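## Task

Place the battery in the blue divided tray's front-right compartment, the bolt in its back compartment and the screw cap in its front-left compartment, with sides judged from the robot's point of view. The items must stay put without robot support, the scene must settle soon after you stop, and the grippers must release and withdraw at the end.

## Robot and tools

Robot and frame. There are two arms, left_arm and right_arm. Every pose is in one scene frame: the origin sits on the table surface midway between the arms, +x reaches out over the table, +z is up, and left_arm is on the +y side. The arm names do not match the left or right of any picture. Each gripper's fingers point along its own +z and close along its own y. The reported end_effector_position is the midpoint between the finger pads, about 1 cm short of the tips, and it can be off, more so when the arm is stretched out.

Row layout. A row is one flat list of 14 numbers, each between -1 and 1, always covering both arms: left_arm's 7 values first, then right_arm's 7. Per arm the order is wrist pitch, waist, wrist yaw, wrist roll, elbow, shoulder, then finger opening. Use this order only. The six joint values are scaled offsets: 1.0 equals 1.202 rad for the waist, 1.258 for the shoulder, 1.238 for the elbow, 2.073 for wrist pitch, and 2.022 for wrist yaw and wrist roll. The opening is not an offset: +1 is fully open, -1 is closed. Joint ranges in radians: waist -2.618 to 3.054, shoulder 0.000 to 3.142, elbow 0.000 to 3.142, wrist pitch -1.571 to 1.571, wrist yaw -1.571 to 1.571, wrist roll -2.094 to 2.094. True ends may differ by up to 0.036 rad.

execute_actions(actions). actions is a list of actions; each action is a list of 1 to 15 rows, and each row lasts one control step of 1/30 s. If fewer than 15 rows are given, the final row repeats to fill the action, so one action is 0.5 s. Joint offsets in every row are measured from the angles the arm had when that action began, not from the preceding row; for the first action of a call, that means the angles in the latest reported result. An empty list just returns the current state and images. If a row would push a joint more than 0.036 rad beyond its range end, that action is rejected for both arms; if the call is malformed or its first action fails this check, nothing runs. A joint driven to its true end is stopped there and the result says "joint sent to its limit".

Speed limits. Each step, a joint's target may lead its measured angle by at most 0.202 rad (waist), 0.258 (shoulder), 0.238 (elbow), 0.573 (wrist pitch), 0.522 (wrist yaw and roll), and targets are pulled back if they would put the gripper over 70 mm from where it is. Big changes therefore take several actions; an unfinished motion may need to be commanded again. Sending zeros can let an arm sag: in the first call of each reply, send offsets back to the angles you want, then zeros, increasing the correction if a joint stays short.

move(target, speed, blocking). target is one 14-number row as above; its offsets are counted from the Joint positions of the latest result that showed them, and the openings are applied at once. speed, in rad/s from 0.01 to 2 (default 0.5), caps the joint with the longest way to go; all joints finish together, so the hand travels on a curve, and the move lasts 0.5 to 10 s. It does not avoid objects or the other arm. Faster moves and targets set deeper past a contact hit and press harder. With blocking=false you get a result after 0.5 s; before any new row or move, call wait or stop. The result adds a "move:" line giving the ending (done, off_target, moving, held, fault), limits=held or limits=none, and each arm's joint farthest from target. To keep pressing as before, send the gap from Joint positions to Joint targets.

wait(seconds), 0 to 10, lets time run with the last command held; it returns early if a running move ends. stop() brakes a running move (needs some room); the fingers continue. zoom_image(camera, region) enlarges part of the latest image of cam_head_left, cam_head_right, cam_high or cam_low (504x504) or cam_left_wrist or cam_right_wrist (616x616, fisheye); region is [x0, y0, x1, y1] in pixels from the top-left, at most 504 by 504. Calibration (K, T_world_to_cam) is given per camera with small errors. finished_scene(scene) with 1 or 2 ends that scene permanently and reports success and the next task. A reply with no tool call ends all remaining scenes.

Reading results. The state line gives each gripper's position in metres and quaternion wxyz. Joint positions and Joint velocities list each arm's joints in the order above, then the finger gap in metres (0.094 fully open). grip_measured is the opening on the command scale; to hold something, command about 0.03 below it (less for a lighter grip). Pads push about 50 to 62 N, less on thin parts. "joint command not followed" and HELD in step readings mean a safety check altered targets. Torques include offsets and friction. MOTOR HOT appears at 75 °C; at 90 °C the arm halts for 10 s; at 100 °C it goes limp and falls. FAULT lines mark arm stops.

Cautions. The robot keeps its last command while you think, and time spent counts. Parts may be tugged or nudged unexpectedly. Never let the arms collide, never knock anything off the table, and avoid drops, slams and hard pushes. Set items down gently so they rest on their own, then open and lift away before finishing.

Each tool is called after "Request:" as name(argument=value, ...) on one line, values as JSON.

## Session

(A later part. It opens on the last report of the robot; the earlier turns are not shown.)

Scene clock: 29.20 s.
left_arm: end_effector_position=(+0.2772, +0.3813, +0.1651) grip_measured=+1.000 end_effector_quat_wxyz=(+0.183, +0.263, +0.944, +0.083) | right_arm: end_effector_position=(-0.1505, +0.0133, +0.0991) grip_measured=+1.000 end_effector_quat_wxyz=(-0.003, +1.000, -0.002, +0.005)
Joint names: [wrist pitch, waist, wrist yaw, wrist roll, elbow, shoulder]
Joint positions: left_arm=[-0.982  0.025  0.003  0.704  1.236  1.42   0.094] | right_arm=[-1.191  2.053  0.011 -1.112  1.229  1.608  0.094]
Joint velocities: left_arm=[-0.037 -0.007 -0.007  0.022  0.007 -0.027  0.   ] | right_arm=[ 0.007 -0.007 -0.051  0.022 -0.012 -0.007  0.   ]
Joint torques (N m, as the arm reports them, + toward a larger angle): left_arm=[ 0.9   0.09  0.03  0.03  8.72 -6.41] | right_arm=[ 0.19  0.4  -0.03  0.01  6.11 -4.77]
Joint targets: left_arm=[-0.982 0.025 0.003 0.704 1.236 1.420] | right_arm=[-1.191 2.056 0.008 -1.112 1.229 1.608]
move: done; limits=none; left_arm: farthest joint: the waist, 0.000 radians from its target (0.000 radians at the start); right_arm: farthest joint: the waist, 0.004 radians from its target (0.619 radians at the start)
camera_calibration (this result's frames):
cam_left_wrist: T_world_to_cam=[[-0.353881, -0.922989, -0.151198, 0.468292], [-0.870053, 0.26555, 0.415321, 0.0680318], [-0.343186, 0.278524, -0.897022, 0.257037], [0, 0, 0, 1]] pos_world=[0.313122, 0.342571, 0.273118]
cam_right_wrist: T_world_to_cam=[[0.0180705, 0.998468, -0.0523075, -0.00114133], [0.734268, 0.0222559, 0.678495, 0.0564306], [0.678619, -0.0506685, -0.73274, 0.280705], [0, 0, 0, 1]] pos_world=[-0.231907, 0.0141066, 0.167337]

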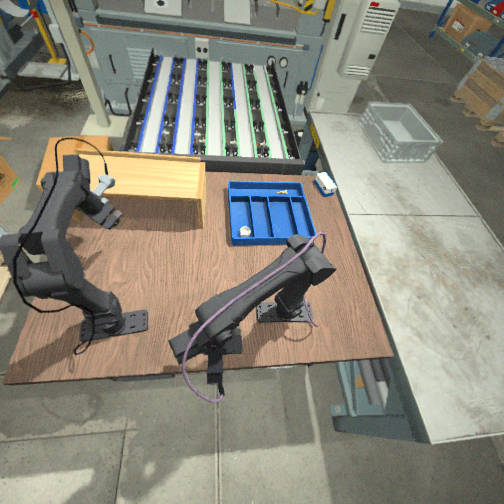

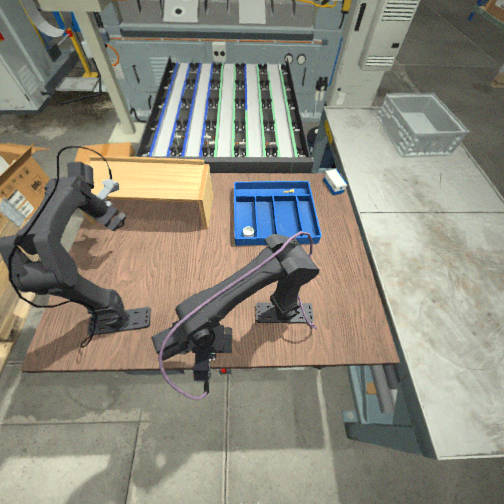

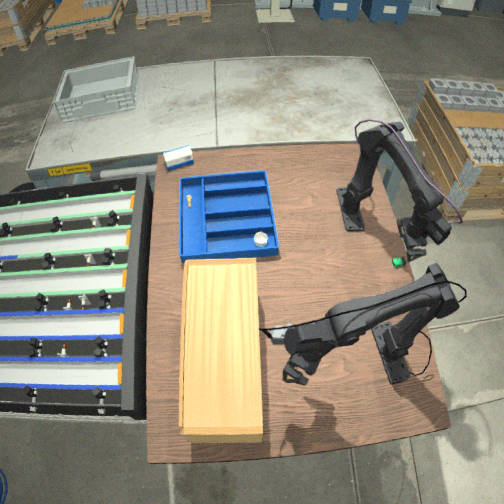

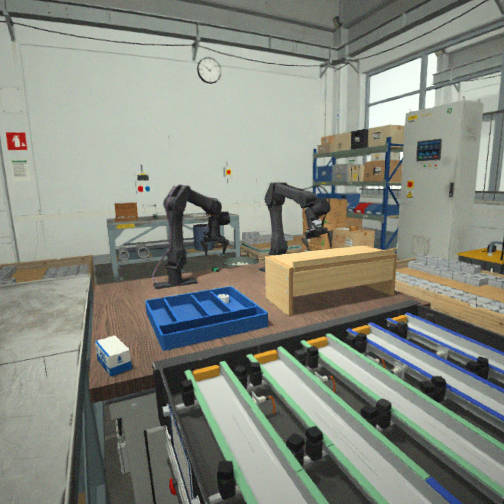

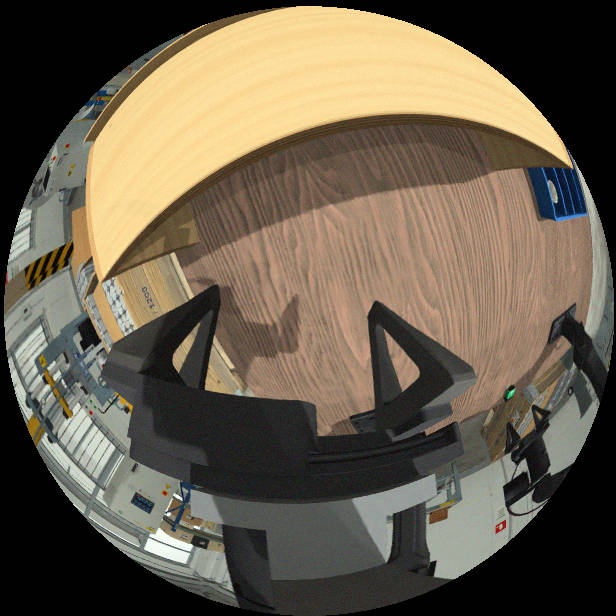

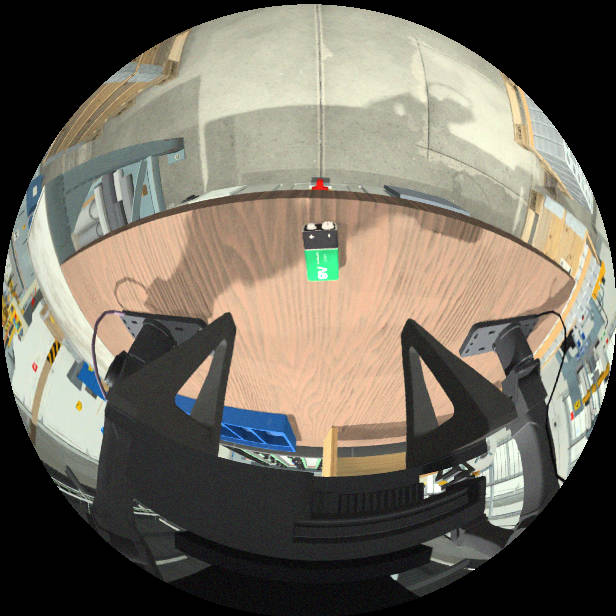

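Request:
move(target=[0, 0, 0, 0, 0.005, -0.01, 1, 0.164, 0.012, -0.004, 0, -0.19, 0.08, 0.3], speed=0.4)

Scene clock: 31.10 s.
left_arm: end_effector_position=(+0.2772, +0.3813, +0.1651) grip_measured=+1.000 end_effector_quat_wxyz=(+0.183, +0.263, +0.944, +0.083) | right_arm: end_effector_position=(-0.1525, +0.0139, +0.0179) grip_measured=+0.303 end_effector_quat_wxyz=(-0.002, +1.000, +0.001, +0.005)
Joint names: [wrist pitch, waist, wrist yaw, wrist roll, elbow, shoulder]
Joint positions: left_arm=[-0.982  0.025  0.003  0.704  1.236  1.42   0.094] | right_arm=[-0.863  2.059  0.011 -1.112  1.     1.708  0.061]
Joint velocities: left_arm=[-0.037 -0.017 -0.007 -0.037 -0.027 -0.012  0.   ] | right_arm=[ 0.007 -0.017  0.081  0.007 -0.002 -0.032 -0.   ]
Joint torques (N m, as the arm reports them, + toward a larger angle): left_arm=[ 0.96 -0.06  0.04  0.07  9.33 -7.71] | right_arm=[ 0.26  0.75 -0.08  0.    5.05 -5.08]
Joint targets: left_arm=[-0.982 0.025 0.003 0.704 1.242 1.408] | right_arm=[-0.851 2.068 0.002 -1.112 0.994 1.709]
move: done; limits=none; left_arm: farthest joint: the shoulder, 0.013 radians from its target (0.013 radians at the start); right_arm: farthest joint: the wrist pitch, 0.012 radians from its target (0.340 radians at the start)
camera_calibration (this result's frames):
cam_left_wrist: T_world_to_cam=[[-0.353881, -0.922989, -0.151198, 0.468292], [-0.870053, 0.26555, 0.415321, 0.0680318], [-0.343186, 0.278524, -0.897022, 0.257037], [0, 0, 0, 1]] pos_world=[0.313122, 0.342571, 0.273118]
cam_right_wrist: T_world_to_cam=[[0.0127646, 0.998496, -0.0533249, -0.00673617], [0.733794, 0.026873, 0.678841, 0.112807], [0.679252, -0.0477947, -0.732347, 0.222617], [0, 0, 0, 1]] pos_world=[-0.233905, 0.0143345, 0.0860956]

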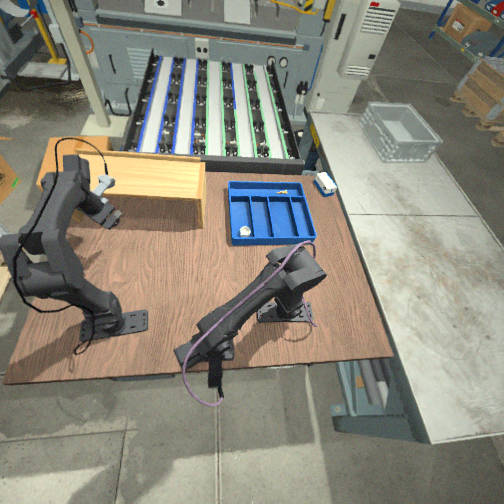

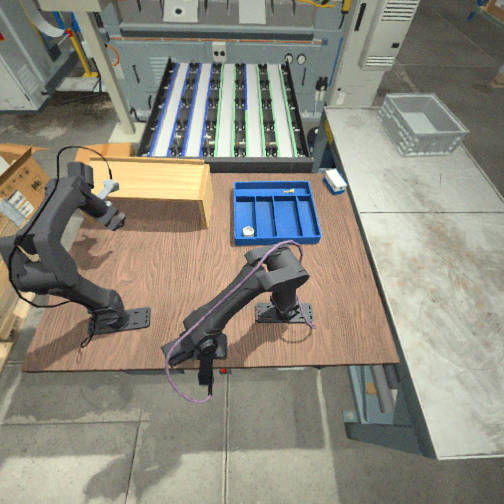

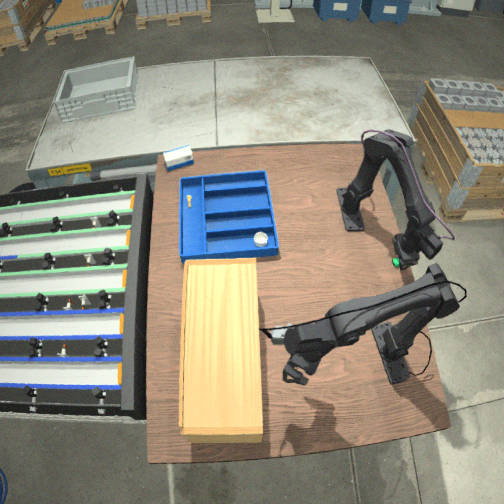

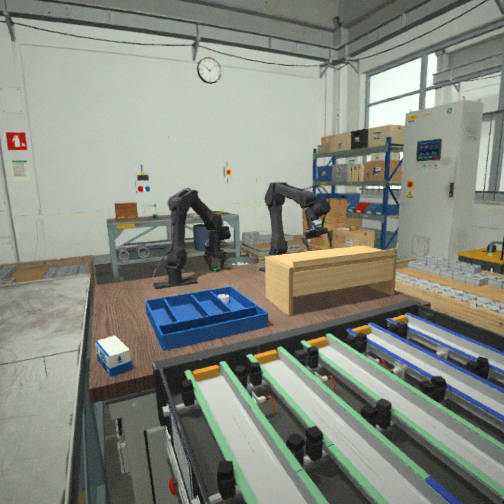

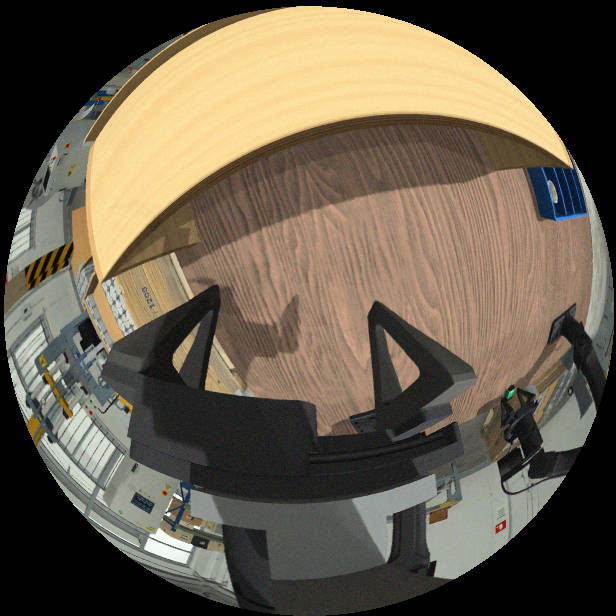

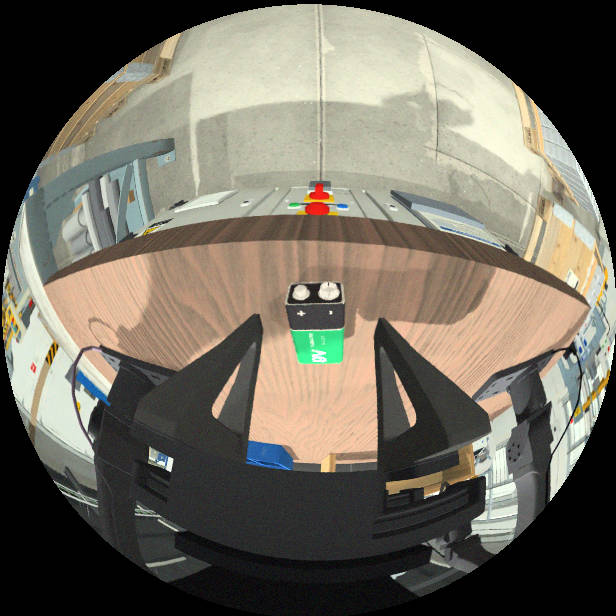

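Request:
execute_actions(actions=[[[0, 0, 0, 0, 0.005, -0.01, 1, 0.005, 0.004, -0.004, 0, -0.004, 0, -0.2]],[[0, 0, 0, 0, 0, 0, 1, 0, 0, 0, 0, 0, 0, -0.42]],[[0, 0, 0, 0, 0, 0, 1, 0, 0, 0, 0, 0, 0, -0.48]]])

Scene clock: 32.70 s.
left_arm: end_effector_position=(+0.2772, +0.3813, +0.1651) grip_measured=+1.000 end_effector_quat_wxyz=(+0.183, +0.263, +0.944, +0.083) | right_arm: end_effector_position=(-0.1525, +0.0140, +0.0179) grip_measured=-0.466 end_effector_quat_wxyz=(-0.002, +1.000, +0.001, +0.005)
Joint names: [wrist pitch, waist, wrist yaw, wrist roll, elbow, shoulder]
Joint positions: left_arm=[-0.982  0.025  0.003  0.704  1.236  1.42   0.094] | right_arm=[-0.863  2.059  0.011 -1.112  1.     1.708  0.025]
Joint velocities: left_arm=[-0.022 -0.002 -0.051  0.007  0.017  0.012  0.   ] | right_arm=[-0.007  0.012  0.022  0.051 -0.017 -0.007 -0.   ]
Joint torques (N m, as the arm reports them, + toward a larger angle): left_arm=[ 0.89 -0.1   0.    0.03  8.65 -6.58] | right_arm=[ 0.16 -0.02 -0.01  0.01  5.61 -5.14]
Joint targets: left_arm=[-0.982 0.025 0.003 0.704 1.236 1.420] | right_arm=[-0.863 2.059 0.011 -1.112 1.000 1.708]
Step readings (joint positions; steps 1 to 15: 1st action; 16 to 30: 2nd action; 31 to 45: 3rd action):
0: left_arm=[-0.982 0.025 0.003 0.704 1.236 1.420] | right_arm=[-0.863 2.059 0.011 -1.112 1.000 1.708]
1: left_arm=[-0.982 0.025 0.003 0.704 1.236 1.420] | right_arm=[-0.863 2.059 0.011 -1.112 1.000 1.708]
2: left_arm=[-0.982 0.025 0.003 0.704 1.236 1.420] | right_arm=[-0.863 2.059 0.011 -1.112 1.000 1.708]
4: left_arm=[-0.982 0.025 0.003 0.704 1.236 1.420] | right_arm=[-0.863 2.059 0.011 -1.112 1.000 1.708]
8: left_arm=[-0.982 0.025 0.003 0.704 1.236 1.420] | right_arm=[-0.863 2.059 0.011 -1.112 1.000 1.708]
15: left_arm=[-0.982 0.025 0.003 0.704 1.236 1.420] | right_arm=[-0.863 2.059 0.011 -1.112 1.000 1.708]
16: left_arm=[-0.982 0.025 0.003 0.704 1.236 1.420] | right_arm=[-0.863 2.059 0.011 -1.112 1.000 1.708]
17: left_arm=[-0.982 0.025 0.003 0.704 1.236 1.420] | right_arm=[-0.863 2.059 0.011 -1.112 1.000 1.708]
19: left_arm=[-0.982 0.025 0.003 0.704 1.236 1.420] | right_arm=[-0.863 2.059 0.011 -1.112 1.000 1.708]
23: left_arm=[-0.982 0.025 0.003 0.704 1.236 1.420] | right_arm=[-0.863 2.059 0.011 -1.112 1.000 1.708]
30: left_arm=[-0.982 0.025 0.003 0.704 1.236 1.420] | right_arm=[-0.863 2.059 0.011 -1.112 1.000 1.708]
31: left_arm=[-0.982 0.025 0.003 0.704 1.236 1.420] | right_arm=[-0.863 2.059 0.011 -1.112 1.000 1.708]
32: left_arm=[-0.982 0.025 0.003 0.704 1.236 1.420] | right_arm=[-0.863 2.059 0.011 -1.112 1.000 1.708]
34: left_arm=[-0.982 0.025 0.003 0.704 1.236 1.420] | right_arm=[-0.863 2.059 0.011 -1.112 1.000 1.708]
38: left_arm=[-0.982 0.025 0.003 0.704 1.236 1.420] | right_arm=[-0.863 2.059 0.011 -1.112 1.000 1.708]
45: Joint positions above
camera_calibration (this result's frames):
cam_left_wrist: T_world_to_cam=[[-0.353881, -0.922989, -0.151198, 0.468292], [-0.870053, 0.26555, 0.415321, 0.0680318], [-0.343186, 0.278524, -0.897022, 0.257037], [0, 0, 0, 1]] pos_world=[0.313122, 0.342571, 0.273118]
cam_right_wrist: T_world_to_cam=[[0.0127556, 0.998514, -0.0529858, -0.00682819], [0.733909, 0.0266409, 0.678726, 0.112859], [0.679128, -0.0475443, -0.732478, 0.22263], [0, 0, 0, 1]] pos_world=[-0.233935, 0.0143962, 0.0861094]

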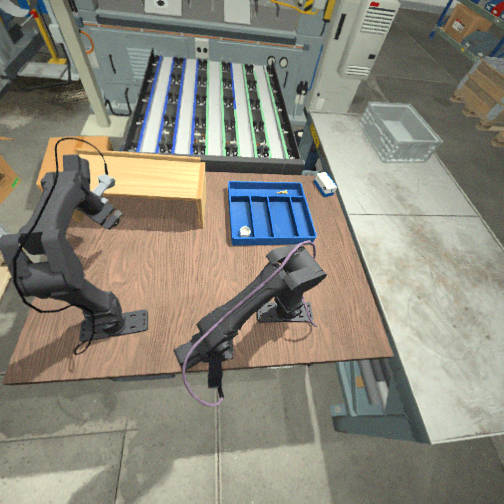

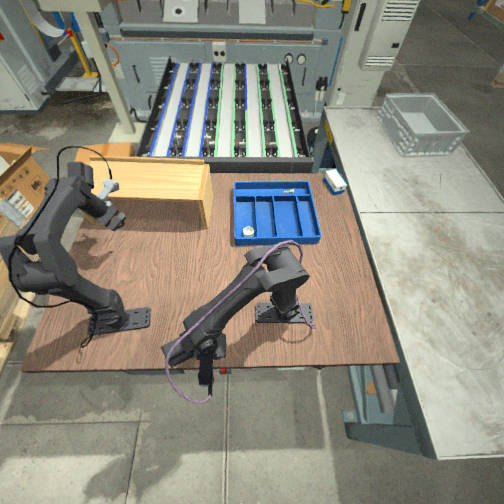

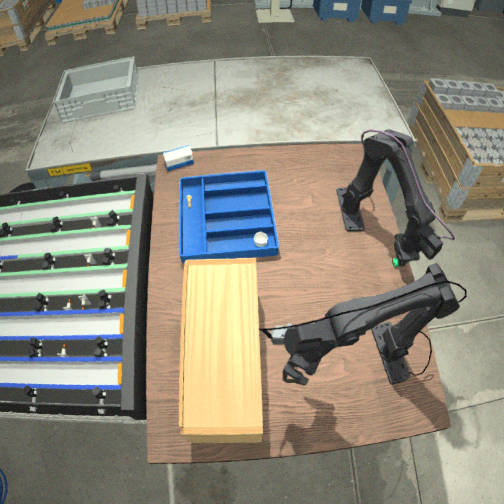

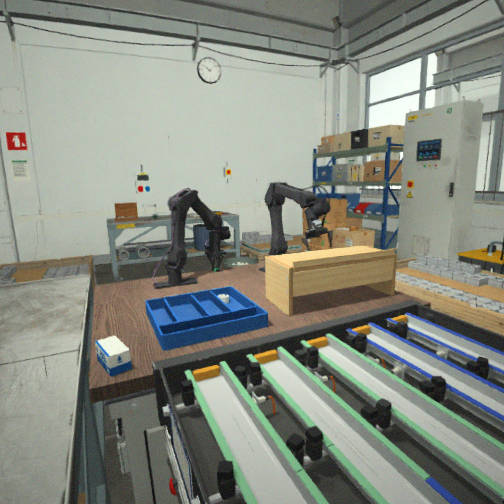

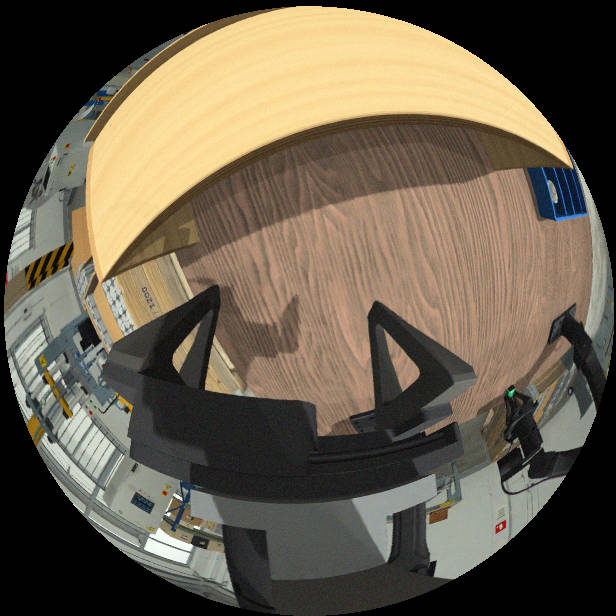

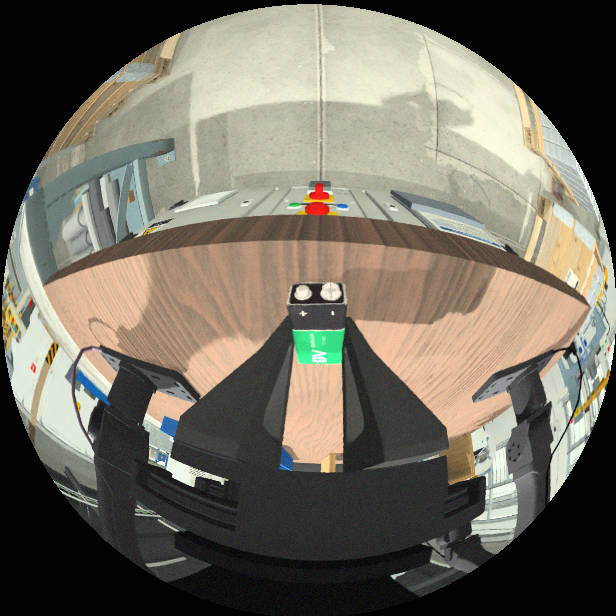

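Request:
zoom_image(camera="cam_high", region=[150, 150, 310, 280])

Request:
move(target=[0, 0, 0, 0, 0.005, -0.01, 1, -0.158, 0, 0, 0, 0.195, -0.1, -0.5], speed=0.5)

Region (150, 150, 310, 280) of cam_high's 504x504 image, scaled by 3.150, with more detail than that image has; it fills the top 410 rows of this view, and the rest is white.

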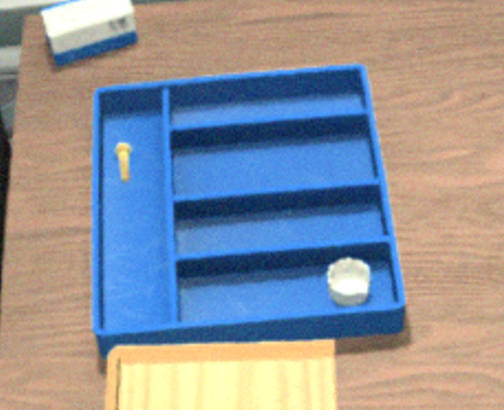

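Scene clock: 34.23 s.
left_arm: end_effector_position=(+0.2772, +0.3813, +0.1651) grip_measured=+1.000 end_effector_quat_wxyz=(+0.183, +0.263, +0.944, +0.083) | right_arm: end_effector_position=(-0.1515, +0.0119, +0.0960) grip_measured=-0.481 end_effector_quat_wxyz=(-0.003, +1.000, +0.001, +0.005)
Joint names: [wrist pitch, waist, wrist yaw, wrist roll, elbow, shoulder]
Joint positions: left_arm=[-0.982  0.025  0.003  0.704  1.236  1.42   0.094] | right_arm=[-1.179  2.059  0.011 -1.112  1.215  1.606  0.024]
Joint velocities: left_arm=[-0.022 -0.007 -0.022  0.037 -0.027  0.012  0.   ] | right_arm=[-0.007 -0.012 -0.081  0.095  0.017 -0.027 -0.   ]
Joint torques (N m, as the arm reports them, + toward a larger angle): left_arm=[ 0.95 -0.24  0.05  0.02  9.3  -7.78] | right_arm=[ 0.06 -0.05  0.    0.01  8.53 -6.32]
Joint targets: left_arm=[-0.982 0.025 0.003 0.704 1.242 1.408] | right_arm=[-1.190 2.059 0.011 -1.112 1.241 1.582]
move: off_target (right_arm); limits=none; left_arm: farthest joint: the shoulder, 0.013 radians from its target (0.013 radians at the start); right_arm: farthest joint: the elbow, 0.027 radians from its target (0.241 radians at the start)
camera_calibration (this result's frames):
cam_left_wrist: T_world_to_cam=[[-0.353881, -0.922989, -0.151198, 0.468292], [-0.870053, 0.26555, 0.415321, 0.0680318], [-0.343186, 0.278524, -0.897022, 0.257037], [0, 0, 0, 1]] pos_world=[0.313122, 0.342571, 0.273118]
cam_right_wrist: T_world_to_cam=[[0.0127378, 0.99855, -0.0523075, -0.000671101], [0.734139, 0.0261771, 0.678495, 0.0592223], [0.67888, -0.0470435, -0.73274, 0.278989], [0, 0, 0, 1]] pos_world=[-0.232869, 0.0122445, 0.164209]

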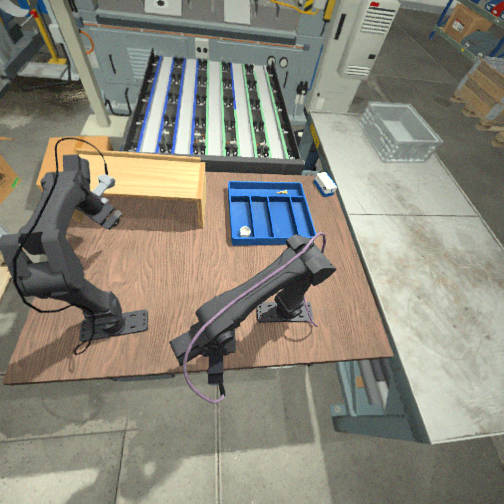

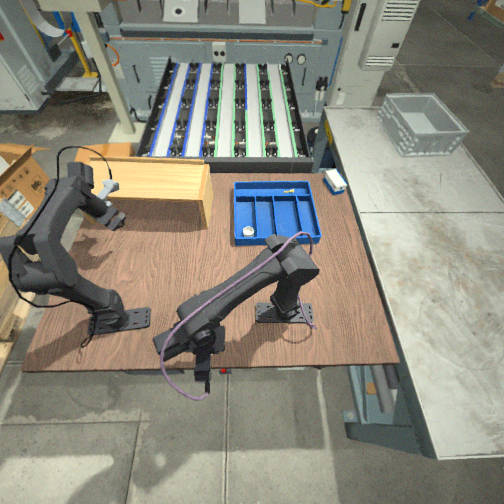

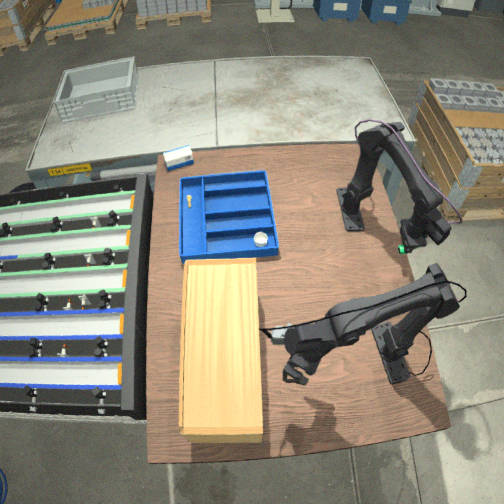

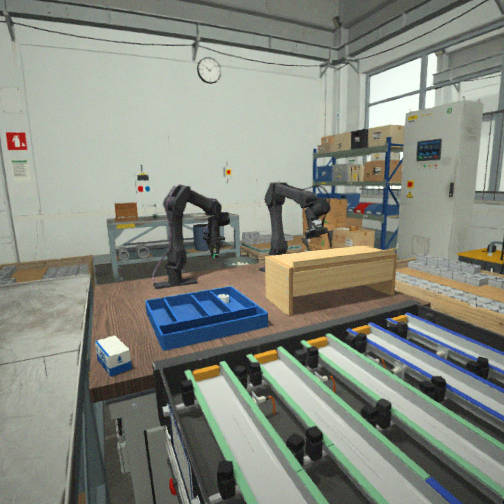

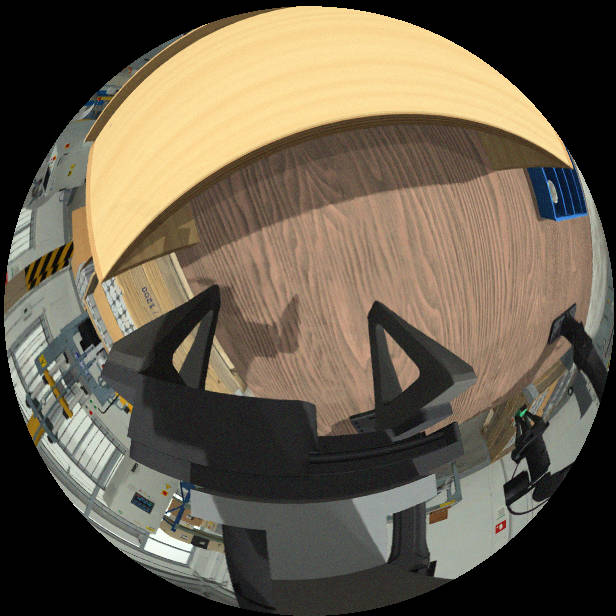

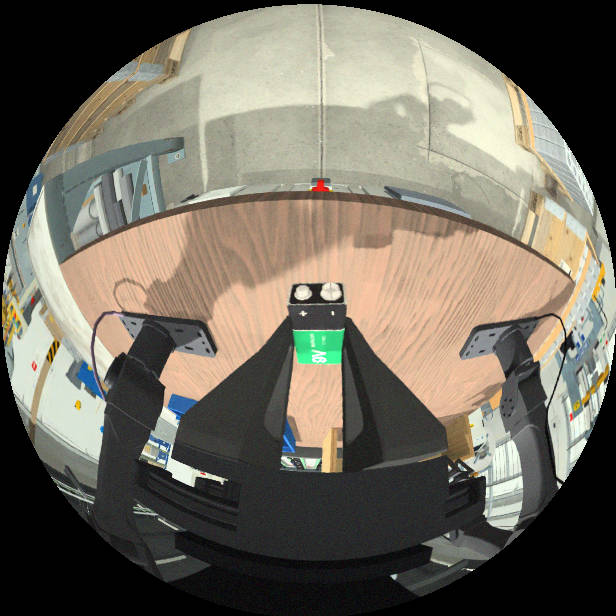

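Request:
move(target=[0, 0, 0, 0, 0.005, -0.01, 1, -0.005, -1.0, -0.005, -0.43, 0.03, -0.01, -0.5], speed=1.0)

Request:
move(target=[0, 0, 0, 0, 0.005, -0.01, 1, -0.165, -1.0, -0.005, 0, 0.92, 0.61, -0.5], speed=0.9)

Scene clock: 37.93 s.
left_arm: end_effector_position=(+0.2772, +0.3813, +0.1651) grip_measured=+1.000 end_effector_quat_wxyz=(+0.183, +0.263, +0.944, +0.083) | right_arm: end_effector_position=(+0.1600, -0.0330, +0.0960) grip_measured=-0.481 end_effector_quat_wxyz=(+0.003, +0.986, -0.167, +0.005)
Joint names: [wrist pitch, waist, wrist yaw, wrist roll, elbow, shoulder]
Joint positions: left_arm=[-0.982  0.025  0.003  0.704  1.236  1.42   0.094] | right_arm=[-1.179  0.859  0.011 -1.975  1.215  1.606  0.024]
Joint velocities: left_arm=[-0.037 -0.002 -0.051  0.022  0.007  0.017  0.   ] | right_arm=[ 0.081  0.022  0.037 -0.051  0.002 -0.012 -0.001]
Joint torques (N m, as the arm reports them, + toward a larger angle): left_arm=[ 0.95 -0.22  0.06  0.02  9.32 -7.68] | right_arm=[ 0.06 -0.33 -0.11 -0.04  9.41 -5.56]
Joint targets: left_arm=[-0.982 0.025 0.003 0.704 1.242 1.408] | right_arm=[-1.189 0.856 0.000 -1.981 1.252 1.594]
move: off_target (right_arm); limits=none; left_arm: farthest joint: the shoulder, 0.013 radians from its target (0.013 radians at the start); right_arm: farthest joint: the elbow, 0.037 radians from its target (0.037 radians at the start)
camera_calibration (this result's frames):
cam_left_wrist: T_world_to_cam=[[-0.353881, -0.922989, -0.151198, 0.468292], [-0.870053, 0.26555, 0.415321, 0.0680318], [-0.343186, 0.278524, -0.897022, 0.257037], [0, 0, 0, 1]] pos_world=[0.313122, 0.342571, 0.273118]
cam_right_wrist: T_world_to_cam=[[0.341271, 0.937938, -0.0617008, -0.013473], [0.702965, -0.211097, 0.679175, -0.171158], [0.623999, -0.275156, -0.731379, 0.0665634], [0, 0, 0, 1]] pos_world=[0.0833803, -0.00517869, 0.164098]

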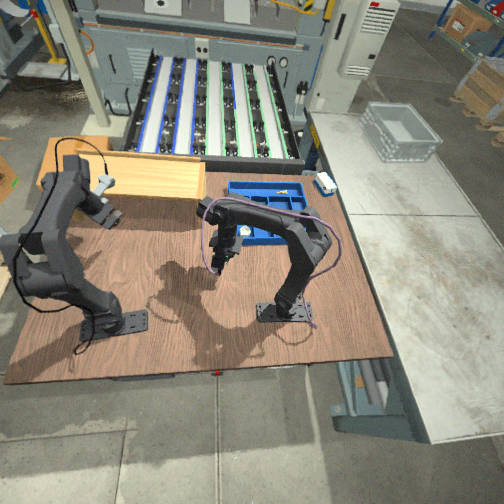

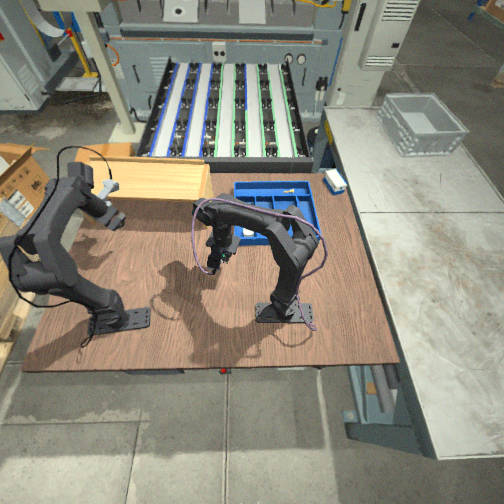

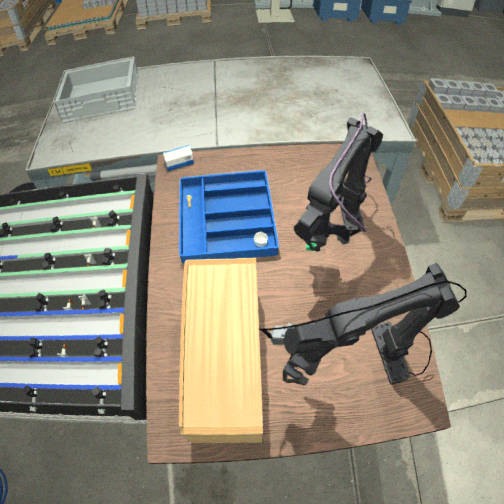

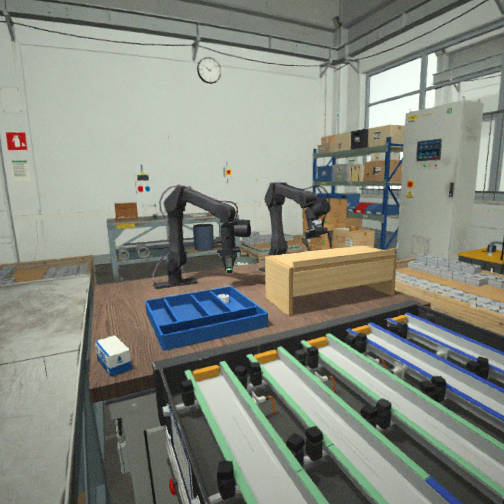

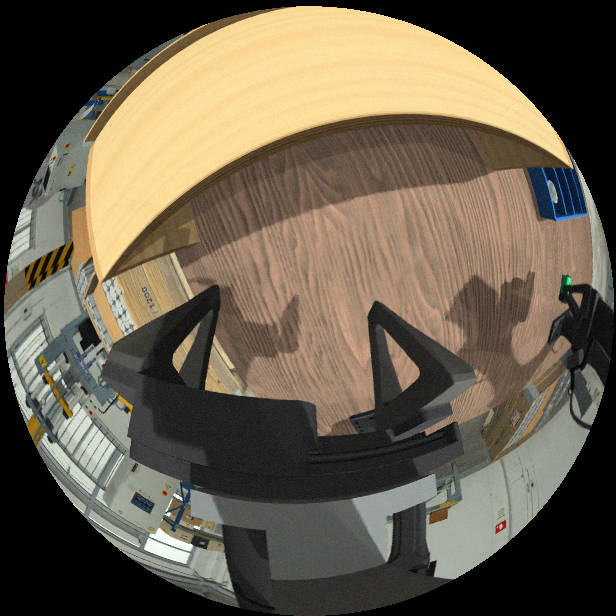

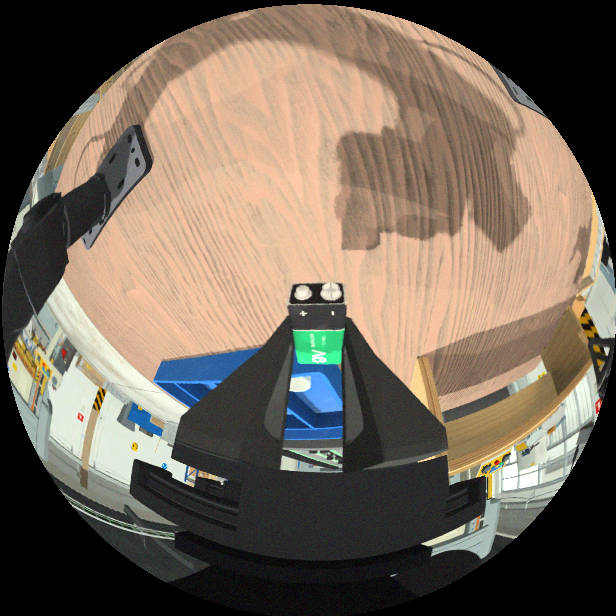

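Scene clock: 40.07 s.
left_arm: end_effector_position=(+0.2772, +0.3813, +0.1651) grip_measured=+1.000 end_effector_quat_wxyz=(+0.183, +0.263, +0.944, +0.083) | right_arm: end_effector_position=(+0.4035, -0.4060, +0.0971) grip_measured=-0.482 end_effector_quat_wxyz=(-0.002, +0.718, -0.696, +0.006)
Joint names: [wrist pitch, waist, wrist yaw, wrist roll, elbow, shoulder]
Joint positions: left_arm=[-0.982  0.025  0.003  0.704  1.236  1.42   0.094] | right_arm=[-1.504 -0.345  0.001 -1.975  2.334  2.389  0.024]
Joint velocities: left_arm=[-0.037 -0.007 -0.037 -0.007 -0.017 -0.027  0.   ] | right_arm=[-0.051  0.002  0.022 -0.007 -0.012 -0.007 -0.   ]
Joint torques (N m, as the arm reports them, + toward a larger angle): left_arm=[ 0.96 -0.08  0.02  0.03  9.28 -7.79] | right_arm=[ -0.01   0.31   0.    -0.01   7.82 -11.15]
Joint targets: left_arm=[-0.982 0.025 0.003 0.704 1.242 1.408] | right_arm=[-1.521 -0.342 0.001 -1.975 2.354 2.374]
move: done; limits=none; left_arm: farthest joint: the shoulder, 0.013 radians from its target (0.013 radians at the start); right_arm: farthest joint: the elbow, 0.020 radians from its target (1.139 radians at the start)
camera_calibration (this result's frames):
cam_left_wrist: T_world_to_cam=[[-0.353881, -0.922989, -0.151198, 0.468292], [-0.870053, 0.26555, 0.415321, 0.0680318], [-0.343186, 0.278524, -0.897022, 0.257037], [0, 0, 0, 1]] pos_world=[0.313122, 0.342571, 0.273118]
cam_right_wrist: T_world_to_cam=[[0.998748, 0.0178537, -0.0467202, -0.386994], [0.0447642, -0.735748, 0.675774, -0.36893], [-0.0223093, -0.677019, -0.735627, -0.0891626], [0, 0, 0, 1]] pos_world=[0.401036, -0.324895, 0.165642]

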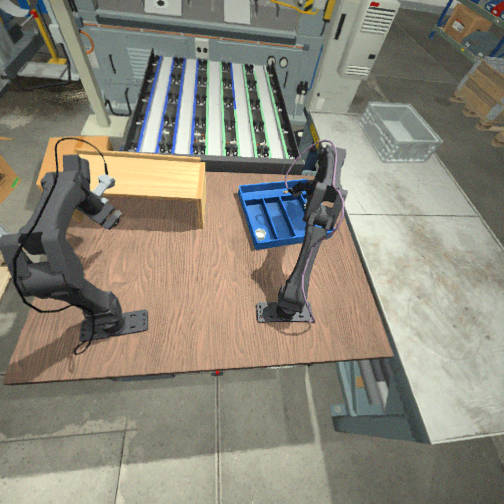

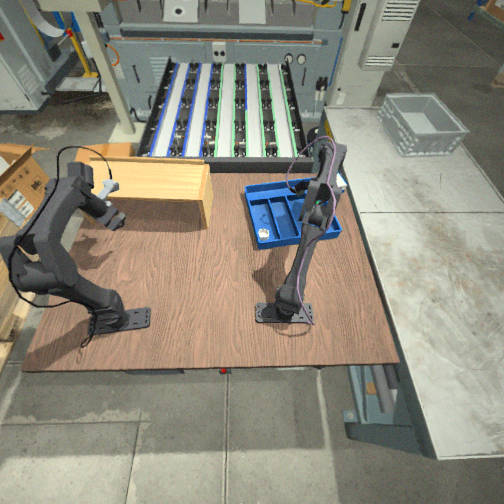

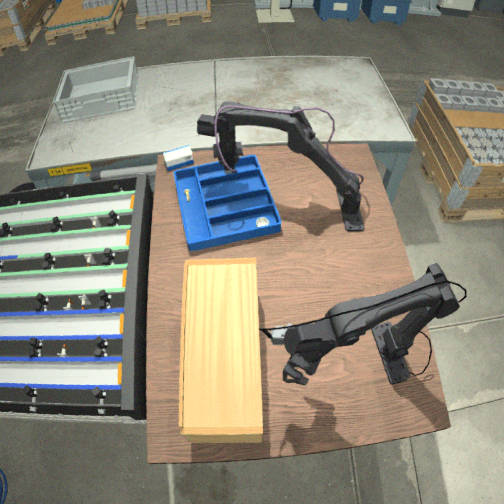

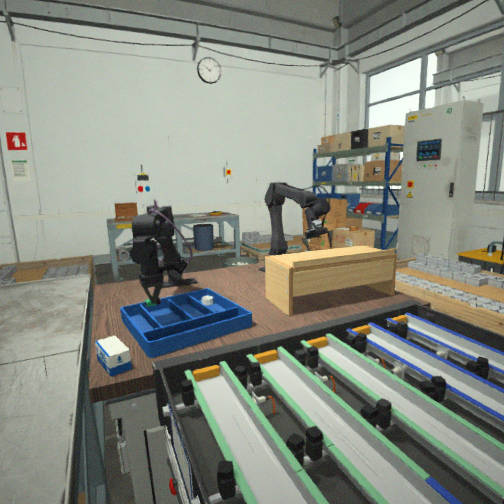

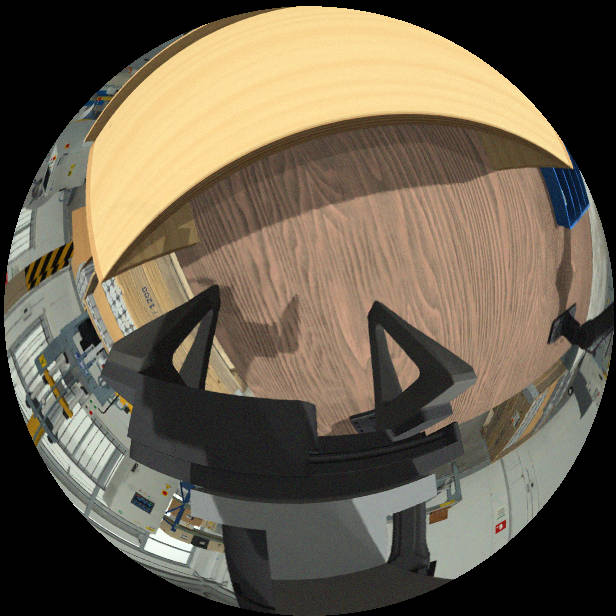

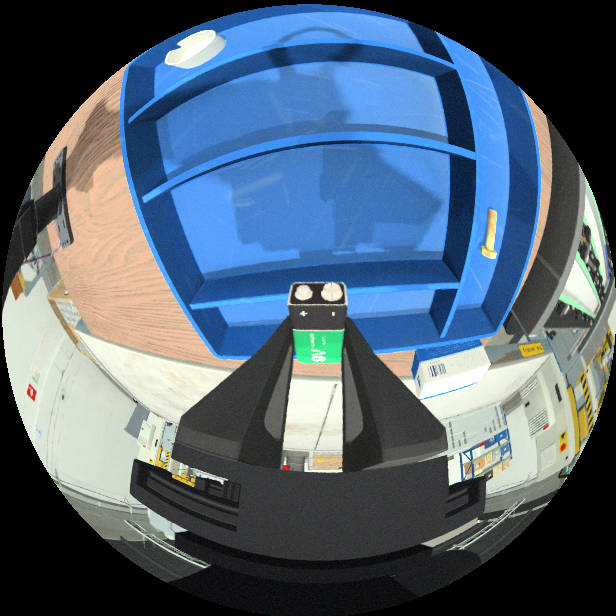

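Request:
execute_actions(actions=[])

Scene clock: 40.53 s.
left_arm: end_effector_position=(+0.2772, +0.3813, +0.1651) grip_measured=+1.000 end_effector_quat_wxyz=(+0.183, +0.263, +0.944, +0.083) | right_arm: end_effector_position=(+0.4035, -0.4060, +0.0971) grip_measured=-0.482 end_effector_quat_wxyz=(-0.002, +0.718, -0.696, +0.006)
Joint names: [wrist pitch, waist, wrist yaw, wrist roll, elbow, shoulder]
Joint positions: left_arm=[-0.982  0.025  0.003  0.704  1.236  1.42   0.094] | right_arm=[-1.504 -0.345  0.001 -1.975  2.334  2.389  0.024]
Joint velocities: left_arm=[ 0.081  0.007  0.007 -0.022  0.022 -0.002  0.   ] | right_arm=[ 0.022 -0.007  0.037 -0.051  0.007  0.002 -0.001]
Joint torques (N m, as the arm reports them, + toward a larger angle): left_arm=[ 0.97  0.07  0.1   0.03  9.34 -7.65] | right_arm=[ -0.01  -0.11   0.01   0.     7.82 -11.19]
Joint targets: left_arm=[-0.982 0.025 0.003 0.704 1.242 1.408] | right_arm=[-1.521 -0.342 0.001 -1.975 2.354 2.374]
camera_calibration (this result's frames):
cam_left_wrist: T_world_to_cam=[[-0.353881, -0.922989, -0.151198, 0.468292], [-0.870053, 0.26555, 0.415321, 0.0680318], [-0.343186, 0.278524, -0.897022, 0.257037], [0, 0, 0, 1]] pos_world=[0.313122, 0.342571, 0.273118]
cam_right_wrist: T_world_to_cam=[[0.998748, 0.0178537, -0.0467202, -0.386994], [0.0447642, -0.735748, 0.675774, -0.36893], [-0.0223093, -0.677019, -0.735627, -0.0891626], [0, 0, 0, 1]] pos_world=[0.401036, -0.324895, 0.165642]

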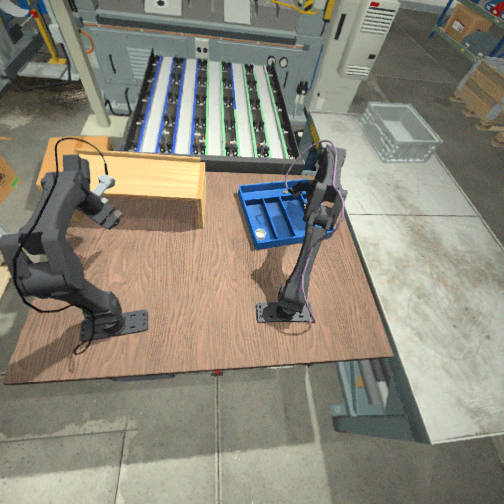

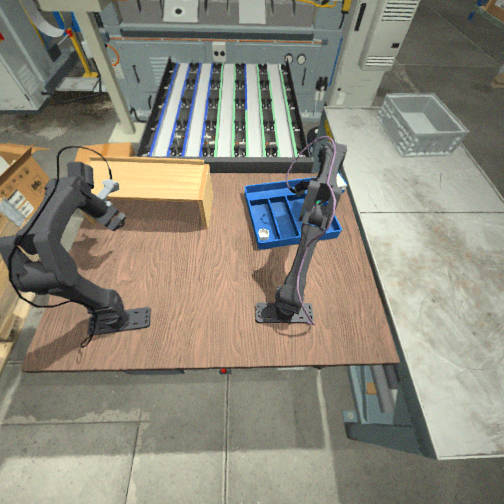

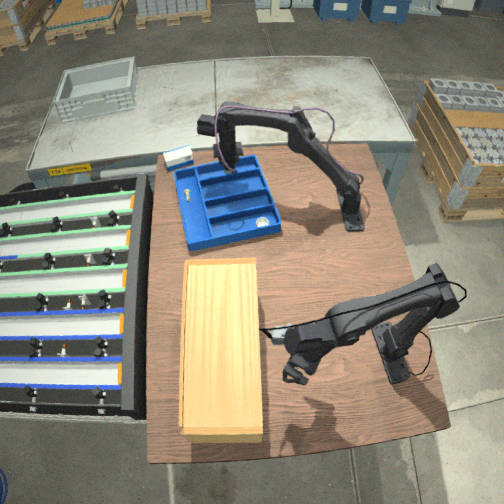

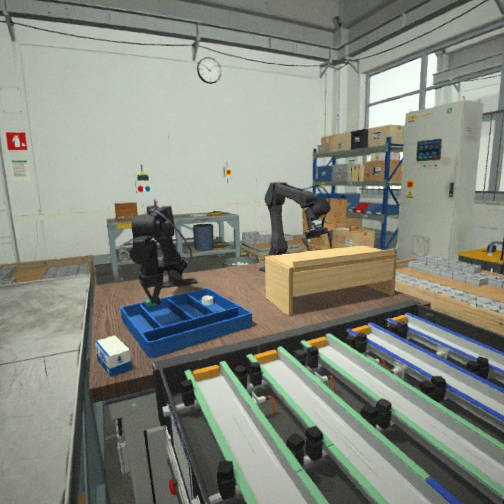

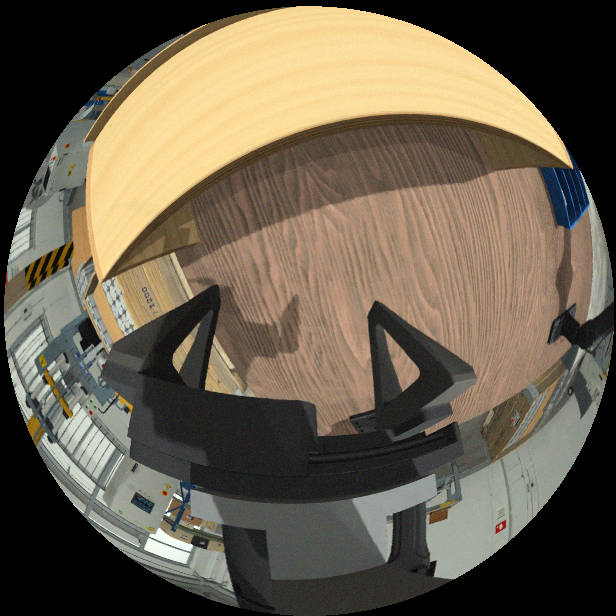

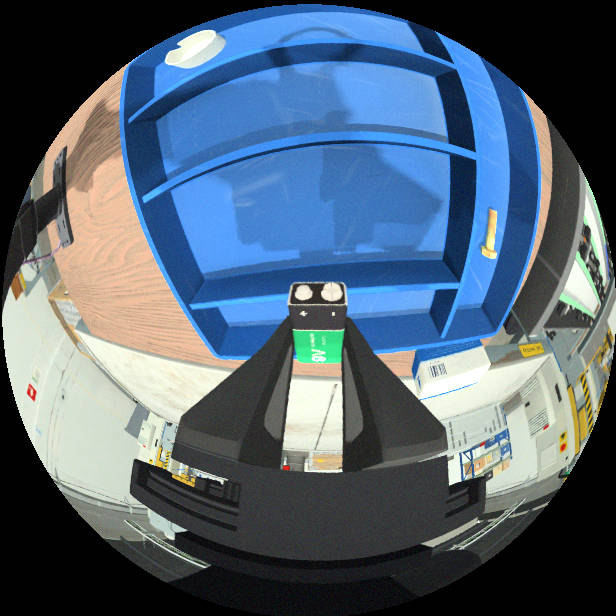

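Request:
zoom_image(camera="cam_right_wrist", region=[100, 200, 560, 420])

Request:
zoom_image(camera="cam_high", region=[140, 120, 320, 270])

Region (100, 200, 560, 420) of cam_right_wrist's 616x616 image, scaled by 1.096, with more detail than that image has; it fills the top 241 rows of this view, and the rest is white.

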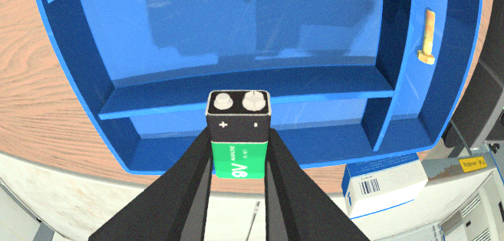

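Region (140, 120, 320, 270) of cam_high's 504x504 image, scaled by 2.800, with more detail than that image has.

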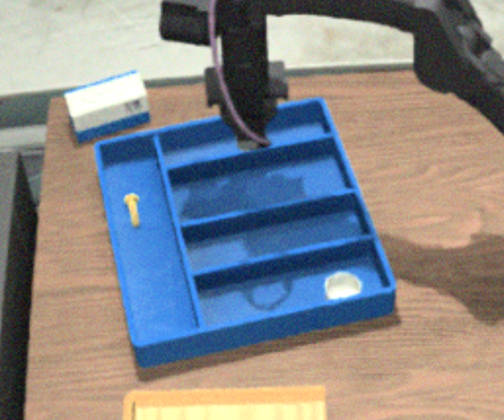

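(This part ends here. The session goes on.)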